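# Place the carton on the raised block with suction

## Task

Set the carton down on top of the raised block so that no part of it sticks out past the block's edges. It must stay there by itself, not because the robot is still holding or pressing it. When it is in place, turn the suction off and move the tool away from the carton.

## Robot and tools

Robot: one UR12e-type arm with six joints and a vacuum gripper at the wrist. There is one arm only, so every motion argument is a single row for that arm. The gripper has four suction cups on two air channels. Channel a's cups are at y = -70 mm and channel b's at y = +70 mm from the cup point, each pair at x = -35 and +35 mm. The tool spans 148 mm to each side along the cup point's y axis. The cup point is the centre of the four cup rims, and the cups point along its +z axis.

Frames: the scene frame has its origin on the table top under the arm's base, +z up, and +y to the left when facing along +x. Results report the cup point's position in metres and its orientation as a wxyz quaternion in this frame. The reported position can be slightly off, more so at long reach. Wrist force and torque are given along the cup point's own x, y, z axes. When pressing on something, the force points back into the arm. Sensor noise and offset are a few newtons, and each axis saturates near 100 N.

The row (8 numbers, each in [-1, 1]): dx, dy, dz, rx, ry, rz, suction_a, suction_b. The first six are an offset, not a pose, expressed in the cup point's own axes. They are measured from the cup point pose shown in the most recent result. Before any result has shown it, or for a later call within the same reply, they are measured from where the robot is when that call starts. Scale: 1.0 is 0.6 m for dx, dy, dz and 180 degrees for rx, ry, rz, which together form one rotation vector. All zeros is not a pause: it sends the arm back to the reference pose. The last two numbers set each channel's vacuum level. 1 is full vacuum, a fraction asks for that fraction, and 0.01 or less switches the channel off. A channel keeps its setting until changed.

execute_actions: actions is a list holding one item or nothing. An empty list only returns the current state. An action item is {"rows": [...], "steps": n}, with 1 to 15 rows and n at most 15. Each step lasts 1/30 s. Every row is applied for one step, and the final row repeats if there are fewer rows than steps. Every row is counted from the same reference pose, not from the previous row. A wait item is {"steps": n} with n up to 300, counted from the previous result, so thinking time uses some of it. The optional pictures flag turns camera images on or off. A refused call does not move the robot.

move: target is one row as above, with the same offset rule. The arm follows a straight path toward it lasting 0.5 to 10 s. speed is in m/s, from 0.002 to 0.5, default 0.25, and turning is limited to twice that value in rad/s. The optional stop_force is in N, from 13 to 80. It ends the path when the wrist senses that much extra push against the motion, then backs up 2 steps and holds. It is only reliable for moves without rotation and at very low speed, and it is refused in the first 0.2 s of a scene. Leave it out when moving away from something the tool is pressing on. The result line "move:" reports how the move ended (done, contact, off_target, moving, held, fault), which limits applied (paced means the pose was clipped; held means a check blocked some steps), and the distance left to the target. Moves do not avoid obstacles, and the arm can overshoot speed, especially when nearly stretched out.

wait: seconds from 0 to 10, sends nothing new. zoom_image: camera is "cam_high" (896x504) or "cam_wrist" (504x504, fisheye), and region is [x0, y0, x1, y1] in pixels from the top-left, at most 504 by 504. read_manual returns only licence text. finished_scene takes the current scene's number, cannot be undone, and reports whether the goal was met.

Motion limits: each step, the commanded pose is clipped to within 100 mm and 16 degrees of the measured pose. Commands lag by about 0.17 s, and the joints have speed and acceleration limits, so a large motion may still be unfinished when the result returns. Check the reported pose and send the remainder. The "Hand target" line shows where the controller is heading. A "pose unreachable" line or HELD marks mean the clearance check altered or blocked the command.

Gripping: place both cup pairs flat on a smooth face of the carton, fully covered, away from edges and seams, then switch the channel(s) on. suction_measured_a and suction_measured_b show the vacuum reached. Near 0 means no seal. part_present_a or part_present_b becomes 1 at 0.54 and returns to 0 below 0.49. If a channel is on with one cup sealing nothing, the other channel loses vacuum because they share a pump. Under vacuum the cups shorten by up to about 12 mm. To release, lower the carton until it rests fully on the block, set both channels to 0, then lift at least 15 mm clear. A cup sealed to the table pins the tool until its channel is turned off.

Avoid: fast or deep contacts. The arm is stiff, so aiming even slightly into a hard surface can trigger a fault. A force of 150 N on the arm, or a joint exceeding its load limit (elbow 142 N m, wrist joints 51.3 N m), stops the arm for 10 s. Do not drop, slide, slam or knock the carton, and never let anything leave the table. Holding loads for long heats the motors: a MOTOR HOT warning appears from 70 °C, and at 85 °C the brakes engage. Loose objects may occasionally be nudged by outside pushes, so recheck positions before releasing.

Each tool is called after "Emit:" by a JSON object that holds its "name" and its "arguments", one argument or row to a line.

## Session

Emit:
{"name": "execute_actions", "arguments": {
  "actions": []
}}

Scene clock: 0.00 s of 5300.00 s.
end_effector_position=(+0.6316, +0.0032, +0.4670) suction_measured_a=0.00 part_present_a=0 suction_measured_b=0.00 part_present_b=0 end_effector_quat_wxyz=(-0.001, +0.705, +0.709, -0.001) end_effector_velocity=(+0.000, -0.000, -0.000) end_effector_angular_velocity=(+0.001, +0.000, -0.004)
Joint positions: [-0.281 -1.703  1.855 -1.726 -1.57  -1.852]
Joint velocities: [-0.001  0.001 -0.     0.     0.001  0.003]
Joint torques (N m, as the arm reports them, + toward a larger angle): no reading
Wrist force (N, on the end effector, along its own x y z axes, offset not removed): no reading
Wrist torque (N m, same axes, about the end effector's origin, offset not removed): no reading
Hand target: +0.632, +0.003, +0.467; -0.001, +0.705, +0.709, -0.001

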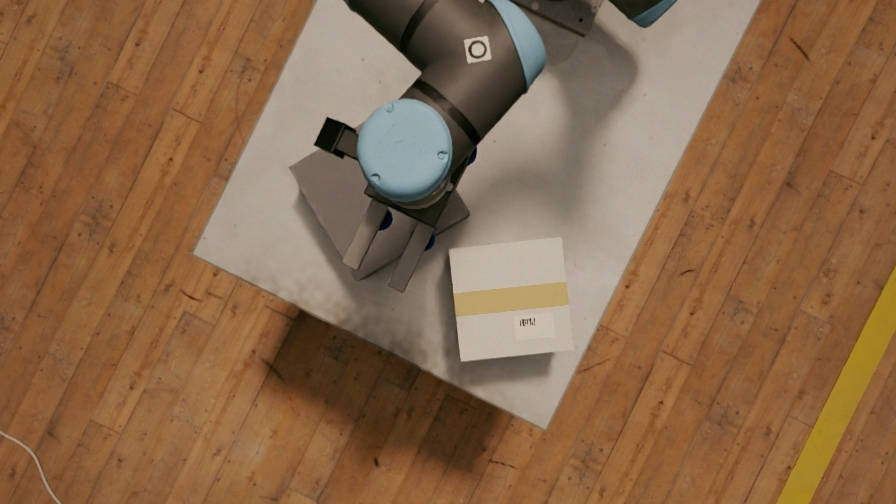

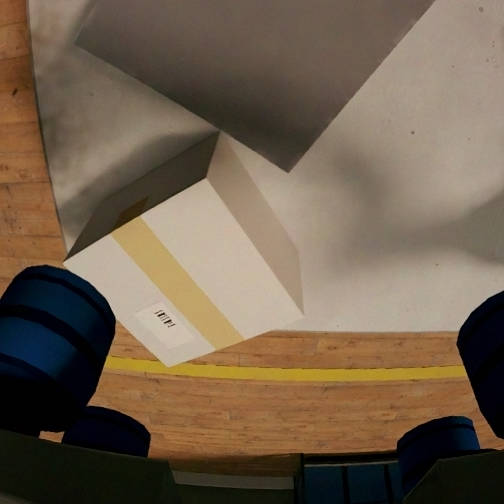

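Emit:
{"name": "move", "arguments": {
  "target": [0.405,0.142,0.25,0,0,-0.178,0,0],
  "speed": 0.4
}}

Scene clock: 58.00 s of 5300.00 s.
end_effector_position=(+0.7150, +0.2464, +0.3167) suction_measured_a=0.00 part_present_a=0 suction_measured_b=0.00 part_present_b=0 end_effector_quat_wxyz=(-0.001, +0.482, +0.876, -0.000) end_effector_velocity=(+0.001, +0.002, -0.001) end_effector_angular_velocity=(+0.001, +0.000, +0.002)
Joint positions: [ 0.094 -1.419  1.842 -1.997 -1.57  -2.036]
Joint velocities: [ 0.002  0.004 -0.002 -0.001  0.001  0.   ]
Joint torques (N m, as the arm reports them, + toward a larger angle): [ 10.13 -45.42 -59.31  -7.18  -2.92  -1.72]
Wrist force (N, on the end effector, along its own x y z axes, offset not removed): [-1.1 -4.5 0.2]
Wrist torque (N m, same axes, about the end effector's origin, offset not removed): [-0.60 0.05 0.19]
Hand target: +0.715, +0.247, +0.317; -0.001, +0.482, +0.876, -0.000
Off the commanded pose: 0.000 m, 0 deg.
After step 90, 53.50 s passed at rest.
move: done
camera_calibration (this result's frames):
cam_wrist: T_world_to_cam=[[-0.825901, -0.56326, -0.0249928, 0.749206], [-0.470293, 0.663779, 0.581568, 0.0401798], [-0.310985, 0.492072, -0.813113, 0.492175], [0, 0, 0, 1]] pos_world=[0.790725, 0.153142, 0.395552]

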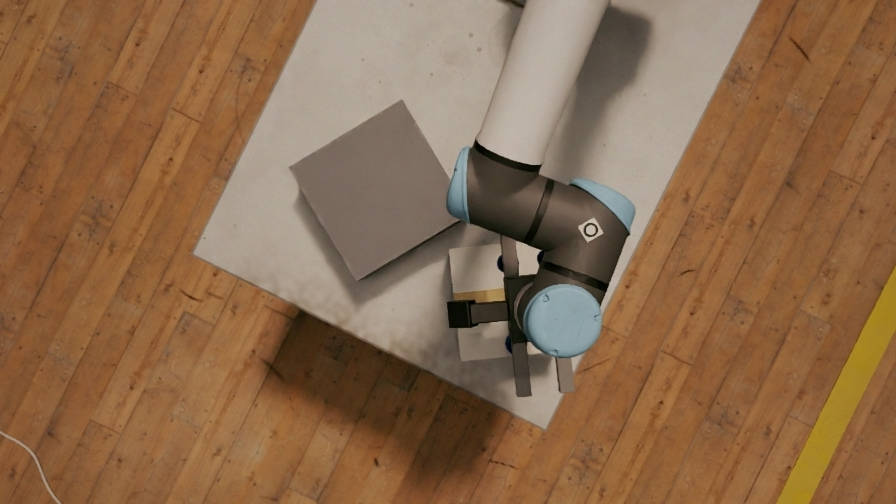

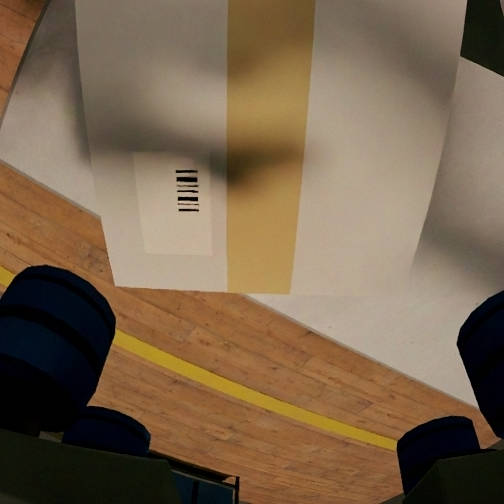

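Emit:
{"name": "move", "arguments": {
  "target": [0,0,0.24,0,0,0,1,1],
  "speed": 0.15
}}

Emit:
{"name": "move", "arguments": {
  "target": [0,0,0.13,0,0,0,1,1],
  "speed": 0.012,
  "stop_force": 25
}}

Scene clock: 70.67 s of 5300.00 s.
end_effector_position=(+0.7145, +0.2462, +0.1729) suction_measured_a=0.00 part_present_a=0 suction_measured_b=0.00 part_present_b=0 end_effector_quat_wxyz=(-0.001, +0.482, +0.876, -0.000) end_effector_velocity=(-0.000, -0.000, -0.003) end_effector_angular_velocity=(-0.001, -0.000, +0.001)
Joint positions: [ 0.094 -1.288  1.972 -2.258 -1.57  -2.036]
Joint velocities: [ 0.     0.003  0.002 -0.006 -0.001 -0.001]
Joint torques (N m, as the arm reports them, + toward a larger angle): [ 12.03 -48.39 -33.1   -7.3   -1.19   2.25]
Wrist force (N, on the end effector, along its own x y z axes, offset not removed): [0.1 -3.1 0.4]
Wrist torque (N m, same axes, about the end effector's origin, offset not removed): [-0.42 -0.08 0.16]
Hand target: +0.714, +0.246, +0.173; -0.001, +0.482, +0.876, -0.000
Off the commanded pose: 0.000 m, 0 deg.
After step 90, 8.17 s passed at rest.
move: done
camera_calibration (this result's frames):
cam_wrist: T_world_to_cam=[[-0.825914, -0.563244, -0.0249603, 0.745115], [-0.470273, 0.663815, 0.581544, 0.123625], [-0.310982, 0.492043, -0.813132, 0.375222], [0, 0, 0, 1]] pos_world=[0.790225, 0.152992, 0.251811]

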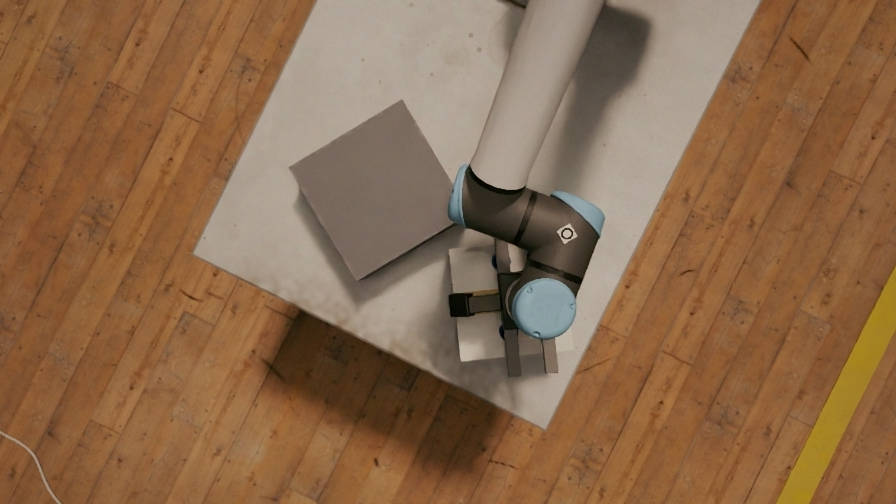

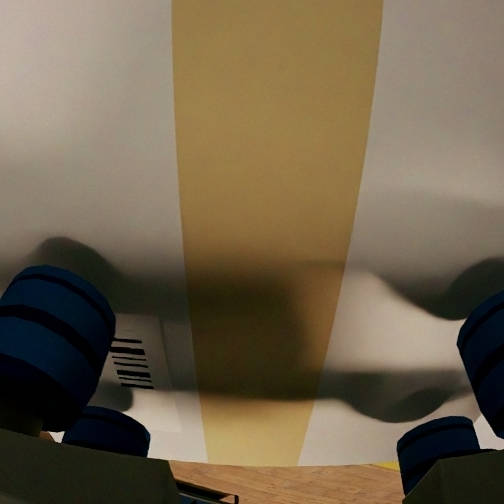

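Scene clock: 73.50 s of 5300.00 s.
end_effector_position=(+0.7146, +0.2462, +0.1438) suction_measured_a=0.64 part_present_a=1 suction_measured_b=0.64 part_present_b=1 end_effector_quat_wxyz=(-0.001, +0.482, +0.876, -0.000) end_effector_velocity=(-0.001, -0.000, +0.002) end_effector_angular_velocity=(+0.000, +0.005, -0.001)
Joint positions: [ 0.094 -1.254  1.991 -2.312 -1.57  -2.036]
Joint velocities: [-0.    -0.003 -0.002  0.009  0.001  0.001]
Joint torques (N m, as the arm reports them, + toward a larger angle): [-12.21 -64.7  -30.27   5.5   -1.43  -1.37]
Wrist force (N, on the end effector, along its own x y z axes, offset not removed): [-1.7 -7.9 -34.2]
Wrist torque (N m, same axes, about the end effector's origin, offset not removed): [-5.51 -1.00 0.13]
Hand target: +0.715, +0.246, +0.144; -0.001, +0.482, +0.876, -0.000
Off the commanded pose: 0.049 m, 0 deg.
move: contact
camera_calibration (this result's frames):
cam_wrist: T_world_to_cam=[[-0.825891, -0.563242, -0.0257359, 0.744592], [-0.470785, 0.663764, 0.581188, 0.141065], [-0.310267, 0.492114, -0.813362, 0.351067], [0, 0, 0, 1]] pos_world=[0.790288, 0.152987, 0.222722]

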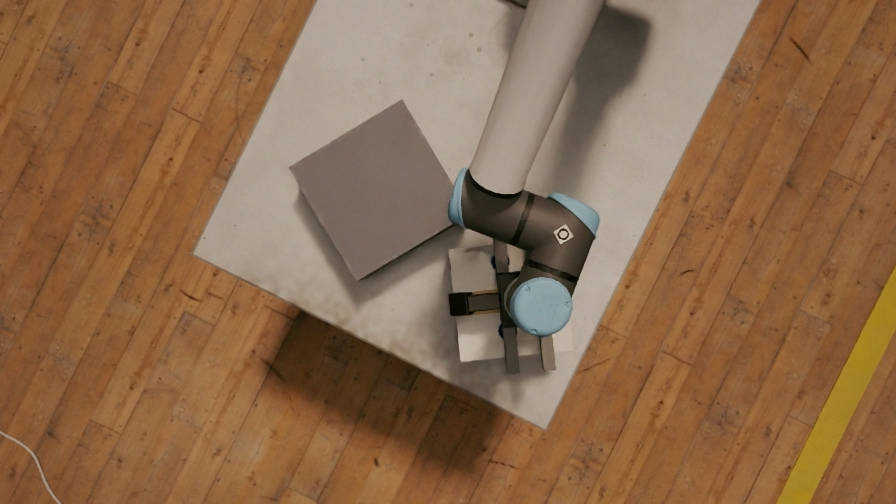

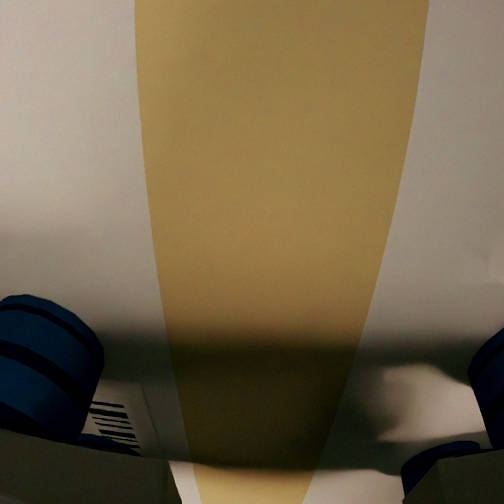

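Emit:
{"name": "move", "arguments": {
  "target": [0,0,-0.25,0,0,0,1,1],
  "speed": 0.15
}}

Scene clock: 83.33 s of 5300.00 s.
end_effector_position=(+0.7150, +0.2463, +0.2936) suction_measured_a=0.65 part_present_a=1 suction_measured_b=0.65 part_present_b=1 end_effector_quat_wxyz=(-0.001, +0.482, +0.876, -0.000) end_effector_velocity=(+0.000, -0.000, +0.002) end_effector_angular_velocity=(+0.001, -0.000, -0.002)
Joint positions: [ 0.094 -1.402  1.867 -2.04  -1.57  -2.036]
Joint velocities: [-0.    -0.002 -0.003  0.004  0.001  0.002]
Joint torques (N m, as the arm reports them, + toward a larger angle): [-14.01 -98.35 -69.35  -5.2    0.32  -1.71]
Wrist force (N, on the end effector, along its own x y z axes, offset not removed): [-0.1 -4.8 18.8]
Wrist torque (N m, same axes, about the end effector's origin, offset not removed): [-0.48 0.02 0.18]
Hand target: +0.715, +0.246, +0.294; -0.001, +0.482, +0.876, -0.000
Off the commanded pose: 0.000 m, 0 deg.
move: done
camera_calibration (this result's frames):
cam_wrist: T_world_to_cam=[[-0.825919, -0.563201, -0.0257397, 0.748815], [-0.470754, 0.663787, 0.581187, 0.0541024], [-0.310239, 0.49213, -0.813363, 0.472908], [0, 0, 0, 1]] pos_world=[0.790644, 0.153089, 0.372477]

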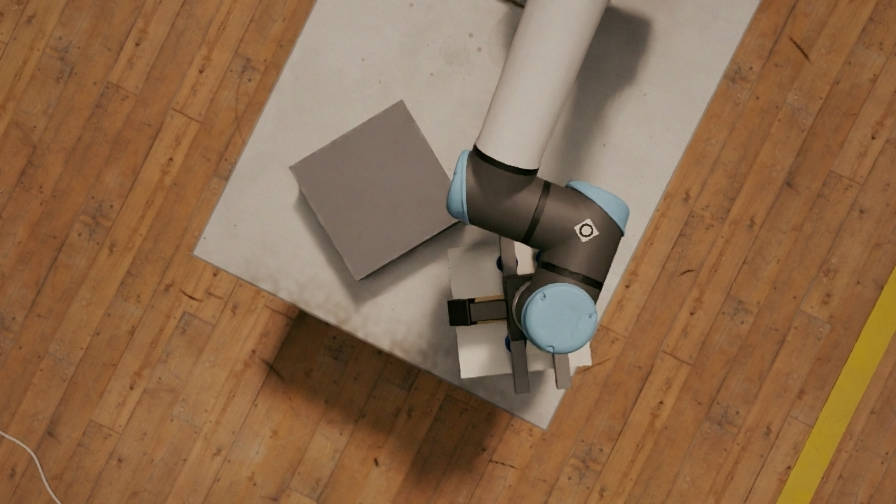

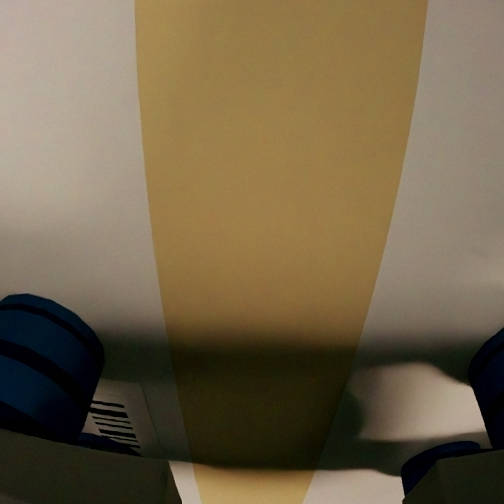

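Emit:
{"name": "move", "arguments": {
  "target": [-0.422,-0.428,-0.03,0,0,-0.137,1,1],
  "speed": 0.2
}}

Scene clock: 98.70 s of 5300.00 s.
end_effector_position=(+0.6332, -0.1048, +0.3120) suction_measured_a=0.65 part_present_a=1 suction_measured_b=0.65 part_present_b=1 end_effector_quat_wxyz=(-0.000, +0.284, +0.959, -0.001) end_effector_velocity=(-0.001, -0.003, -0.000) end_effector_angular_velocity=(-0.000, +0.001, +0.002)
Joint positions: [-0.446 -1.604  2.05  -2.021 -1.569 -3.005]
Joint velocities: [-0.005 -0.     0.001  0.    -0.    -0.006]
Joint torques (N m, as the arm reports them, + toward a larger angle): [-13.66 -78.66 -52.34  -5.1    3.8   -1.73]
Wrist force (N, on the end effector, along its own x y z axes, offset not removed): [0.3 -3.8 15.7]
Wrist torque (N m, same axes, about the end effector's origin, offset not removed): [-0.27 0.01 0.13]
Hand target: +0.633, -0.105, +0.312; -0.000, +0.284, +0.959, -0.001
Off the commanded pose: 0.001 m, 0 deg.
move: done
camera_calibration (this result's frames):
cam_wrist: T_world_to_cam=[[-0.515936, -0.856259, -0.0251275, 0.256773], [-0.704847, 0.407668, 0.580515, 0.359581], [-0.486828, 0.31722, -0.813862, 0.728955], [0, 0, 0, 1]] pos_world=[0.740803, -0.157965, 0.390978]

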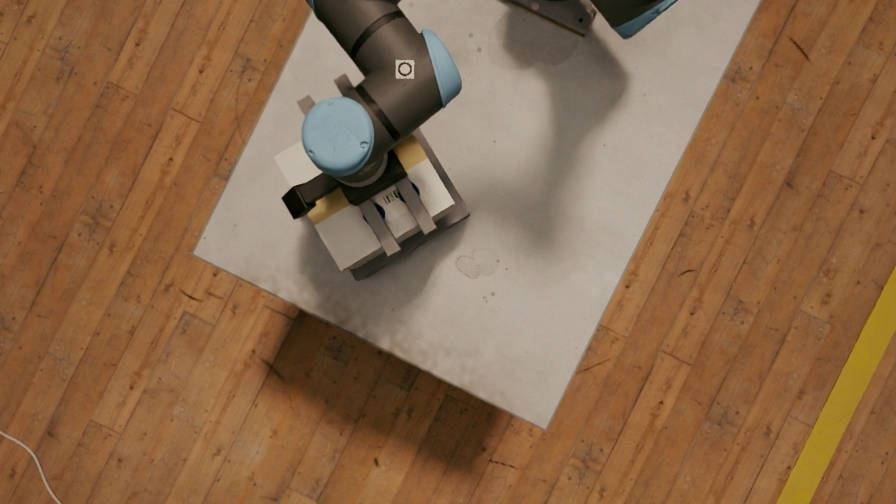

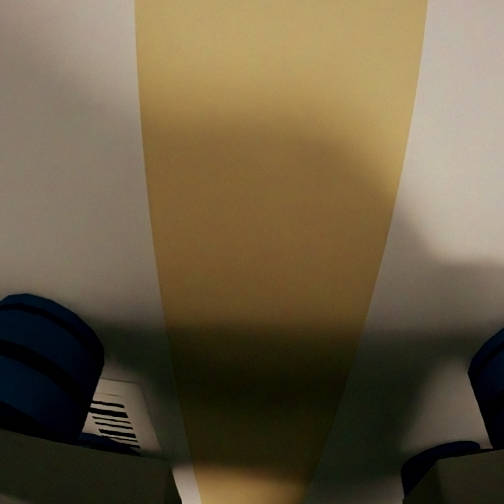

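Emit:
{"name": "move", "arguments": {
  "target": [0.003,-0.01,0.055,0,0,0,1,1],
  "speed": 0.08
}}

Emit:
{"name": "move", "arguments": {
  "target": [0,0,0.12,0,0,0,1,1],
  "speed": 0.01,
  "stop_force": 22
}}

Scene clock: 114.43 s of 5300.00 s.
end_effector_position=(+0.6283, -0.1089, +0.2792) suction_measured_a=0.65 part_present_a=1 suction_measured_b=0.65 part_present_b=1 end_effector_quat_wxyz=(-0.000, +0.284, +0.959, -0.001) end_effector_velocity=(-0.000, -0.000, -0.003) end_effector_angular_velocity=(+0.000, +0.001, -0.001)
Joint positions: [-0.455 -1.582  2.094 -2.086 -1.569 -3.015]
Joint velocities: [-0.001  0.002  0.004 -0.005 -0.     0.   ]
Joint torques (N m, as the arm reports them, + toward a larger angle): [-14.33 -41.83 -50.11 -10.02  -0.69  -1.47]
Wrist force (N, on the end effector, along its own x y z axes, offset not removed): [0.3 -2.1 18.3]
Wrist torque (N m, same axes, about the end effector's origin, offset not removed): [-0.08 0.03 0.18]
Hand target: +0.628, -0.109, +0.279; -0.000, +0.284, +0.959, -0.001
Off the commanded pose: 0.000 m, 0 deg.
move: done
camera_calibration (this result's frames):
cam_wrist: T_world_to_cam=[[-0.515935, -0.856258, -0.0251807, 0.250009], [-0.704864, 0.407642, 0.580512, 0.376826], [-0.486803, 0.317255, -0.813862, 0.701245], [0, 0, 0, 1]] pos_world=[0.735968, -0.162012, 0.35826]

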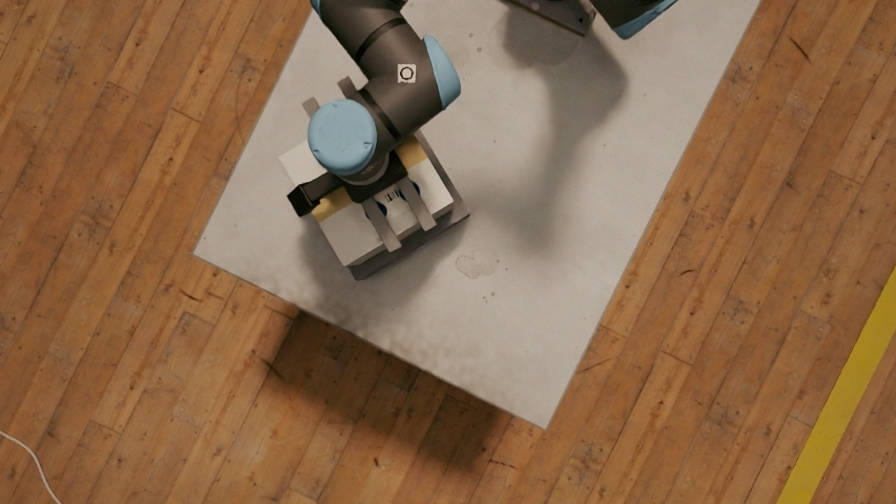

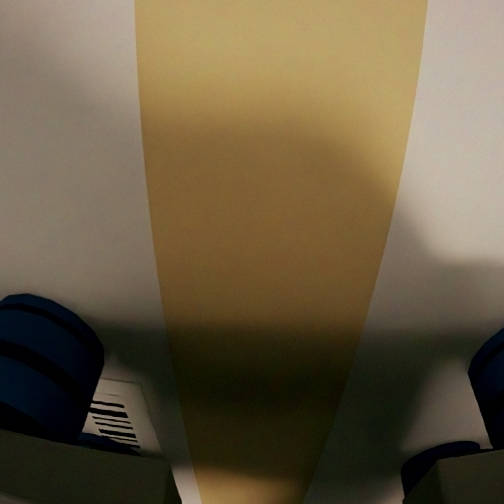

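Scene clock: 116.37 s of 5300.00 s.
end_effector_position=(+0.6284, -0.1089, +0.2638) suction_measured_a=0.65 part_present_a=1 suction_measured_b=0.65 part_present_b=1 end_effector_quat_wxyz=(-0.000, +0.284, +0.959, -0.001) end_effector_velocity=(-0.000, +0.000, +0.002) end_effector_angular_velocity=(+0.001, +0.003, +0.001)
Joint positions: [-0.455 -1.567  2.111 -2.118 -1.569 -3.015]
Joint velocities: [ 0.    -0.002 -0.003  0.008 -0.001 -0.001]
Joint torques (N m, as the arm reports them, + toward a larger angle): [ 11.18 -58.57 -48.62   0.67  -0.73   2.62]
Wrist force (N, on the end effector, along its own x y z axes, offset not removed): [4.6 -7.6 -14.5]
Wrist torque (N m, same axes, about the end effector's origin, offset not removed): [-3.92 -2.36 -0.63]
Hand target: +0.628, -0.109, +0.264; -0.000, +0.284, +0.959, -0.001
Off the commanded pose: 0.057 m, 0 deg.
move: contact
camera_calibration (this result's frames):
cam_wrist: T_world_to_cam=[[-0.515896, -0.85628, -0.0252198, 0.249575], [-0.705099, 0.407724, 0.58017, 0.386134], [-0.486505, 0.317089, -0.814105, 0.688577], [0, 0, 0, 1]] pos_world=[0.736013, -0.162071, 0.342845]

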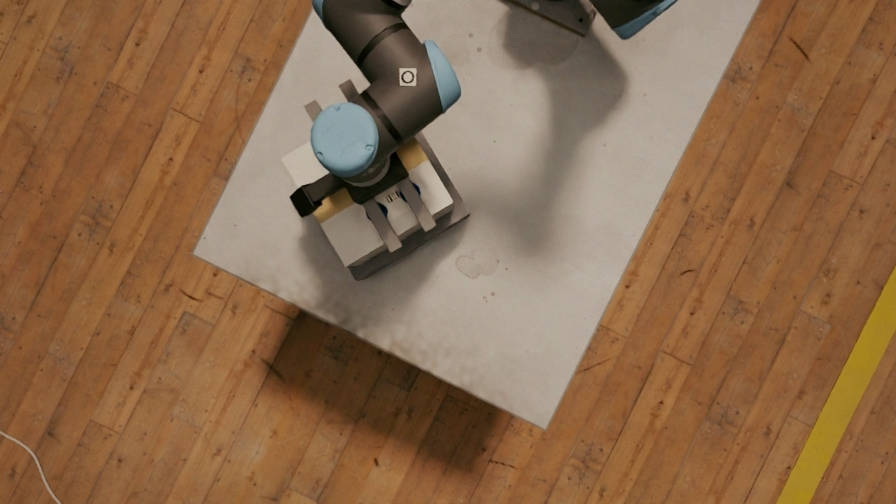

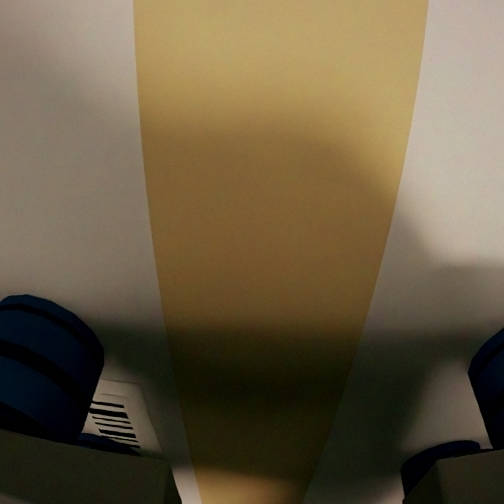

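Emit:
{"name": "execute_actions", "arguments": {
  "actions": [
    {"rows":[[0,0,0,0,0,0,0,0]],"steps":15}
  ],
  "pictures": false
}}

Emit:
{"name": "move", "arguments": {
  "target": [0.35,0,-0.35,0,0,0,0,0],
  "speed": 0.2
}}

Scene clock: 122.20 s of 5300.00 s.
end_effector_position=(+0.6285, -0.1090, +0.2640) suction_measured_a=0.00 part_present_a=0 suction_measured_b=0.00 part_present_b=0 end_effector_quat_wxyz=(-0.000, +0.284, +0.959, -0.001) end_effector_velocity=(-0.001, +0.000, -0.001) end_effector_angular_velocity=(+0.000, +0.002, +0.001)
Joint positions: [-0.455 -1.568  2.111 -2.118 -1.569 -3.015]
Joint velocities: [ 0.     0.001  0.001 -0.    -0.001 -0.001]
Joint torques (N m, as the arm reports them, + toward a larger angle): [-10.88  12.87  -1.65  -0.71  -1.1   -1.56]
Wrist force (N, on the end effector, along its own x y z axes, offset not removed): [7.7 -7.9 -65.1]
Wrist torque (N m, same axes, about the end effector's origin, offset not removed): [-0.71 -0.50 0.19]
Hand target: +0.628, -0.109, +0.264; -0.000, +0.284, +0.959, -0.001
Off the commanded pose: 0.000 m, 0 deg.
Steps of this call (steps 1 to 160: nothing new was sent; steps 161 to 175: all 15 steps of this action). Readings (end_effector_position | what the end effector reports):
161: (+0.6284, -0.1089, +0.2643) | suction_measured_a=0.51 part_present_a=1 suction_measured_b=0.51 part_present_b=1
162: (+0.6284, -0.1089, +0.2644) | suction_measured_a=0.14 part_present_a=0 suction_measured_b=0.12 part_present_b=0
164: (+0.6288, -0.1091, +0.2647) | suction_measured_a=0.00 part_present_a=0 suction_measured_b=0.00 part_present_b=0
168: (+0.6287, -0.1091, +0.2646) | suction_measured_a=0.00 part_present_a=0 suction_measured_b=0.00 part_present_b=0
175: the state above

Scene clock: 124.53 s of 5300.00 s.
end_effector_position=(+0.4531, +0.0060, +0.4740) suction_measured_a=0.00 part_present_a=0 suction_measured_b=0.00 part_present_b=0 end_effector_quat_wxyz=(-0.000, +0.284, +0.959, -0.001) end_effector_velocity=(-0.001, +0.001, +0.002) end_effector_angular_velocity=(+0.001, -0.000, -0.000)
Joint positions: [-0.39  -2.039  2.074 -1.61  -1.569 -2.95 ]
Joint velocities: [-0.    -0.002 -0.001  0.004  0.001 -0.   ]
Joint torques (N m, as the arm reports them, + toward a larger angle): [ 12.6  -35.36 -62.43  -2.92  -1.96   2.29]
Wrist force (N, on the end effector, along its own x y z axes, offset not removed): [0.5 -4.5 -1.8]
Wrist torque (N m, same axes, about the end effector's origin, offset not removed): [-0.53 -0.19 0.18]
Hand target: +0.453, +0.006, +0.474; -0.000, +0.284, +0.959, -0.001
Off the commanded pose: 0.001 m, 0 deg.
move: done
camera_calibration (this result's frames):
cam_wrist: T_world_to_cam=[[-0.515884, -0.856283, -0.0253682, 0.262894], [-0.705181, 0.407664, 0.580112, 0.0937019], [-0.486398, 0.31716, -0.814141, 0.737958], [0, 0, 0, 1]] pos_world=[0.560641, -0.0471382, 0.553113]

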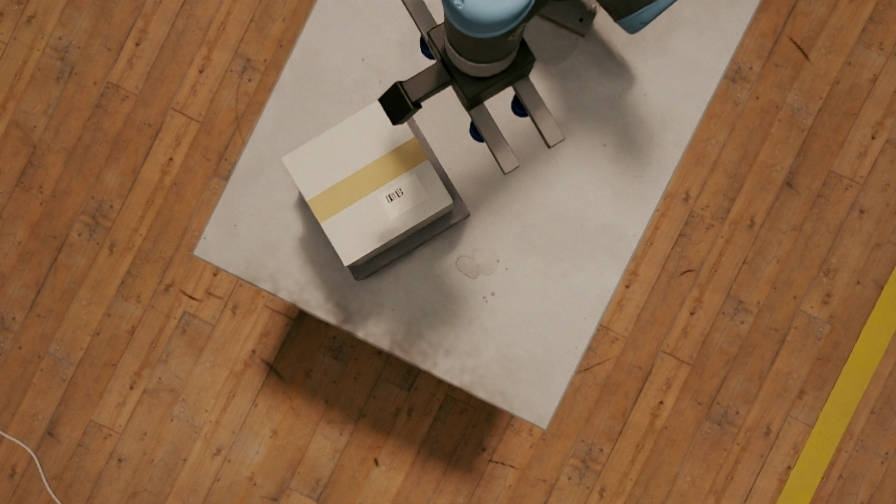

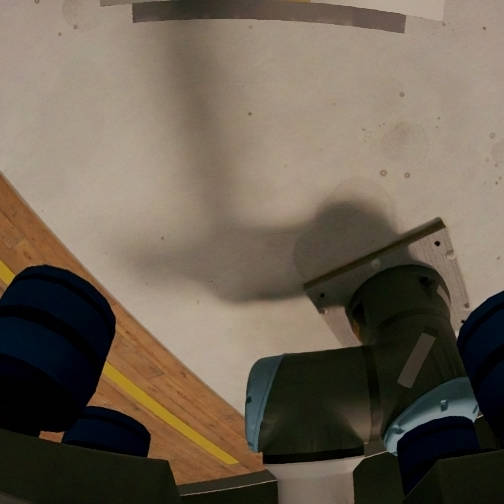

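Emit:
{"name": "finished_scene", "arguments": {
  "scene": 1
}}

The scene is finished: the task was done.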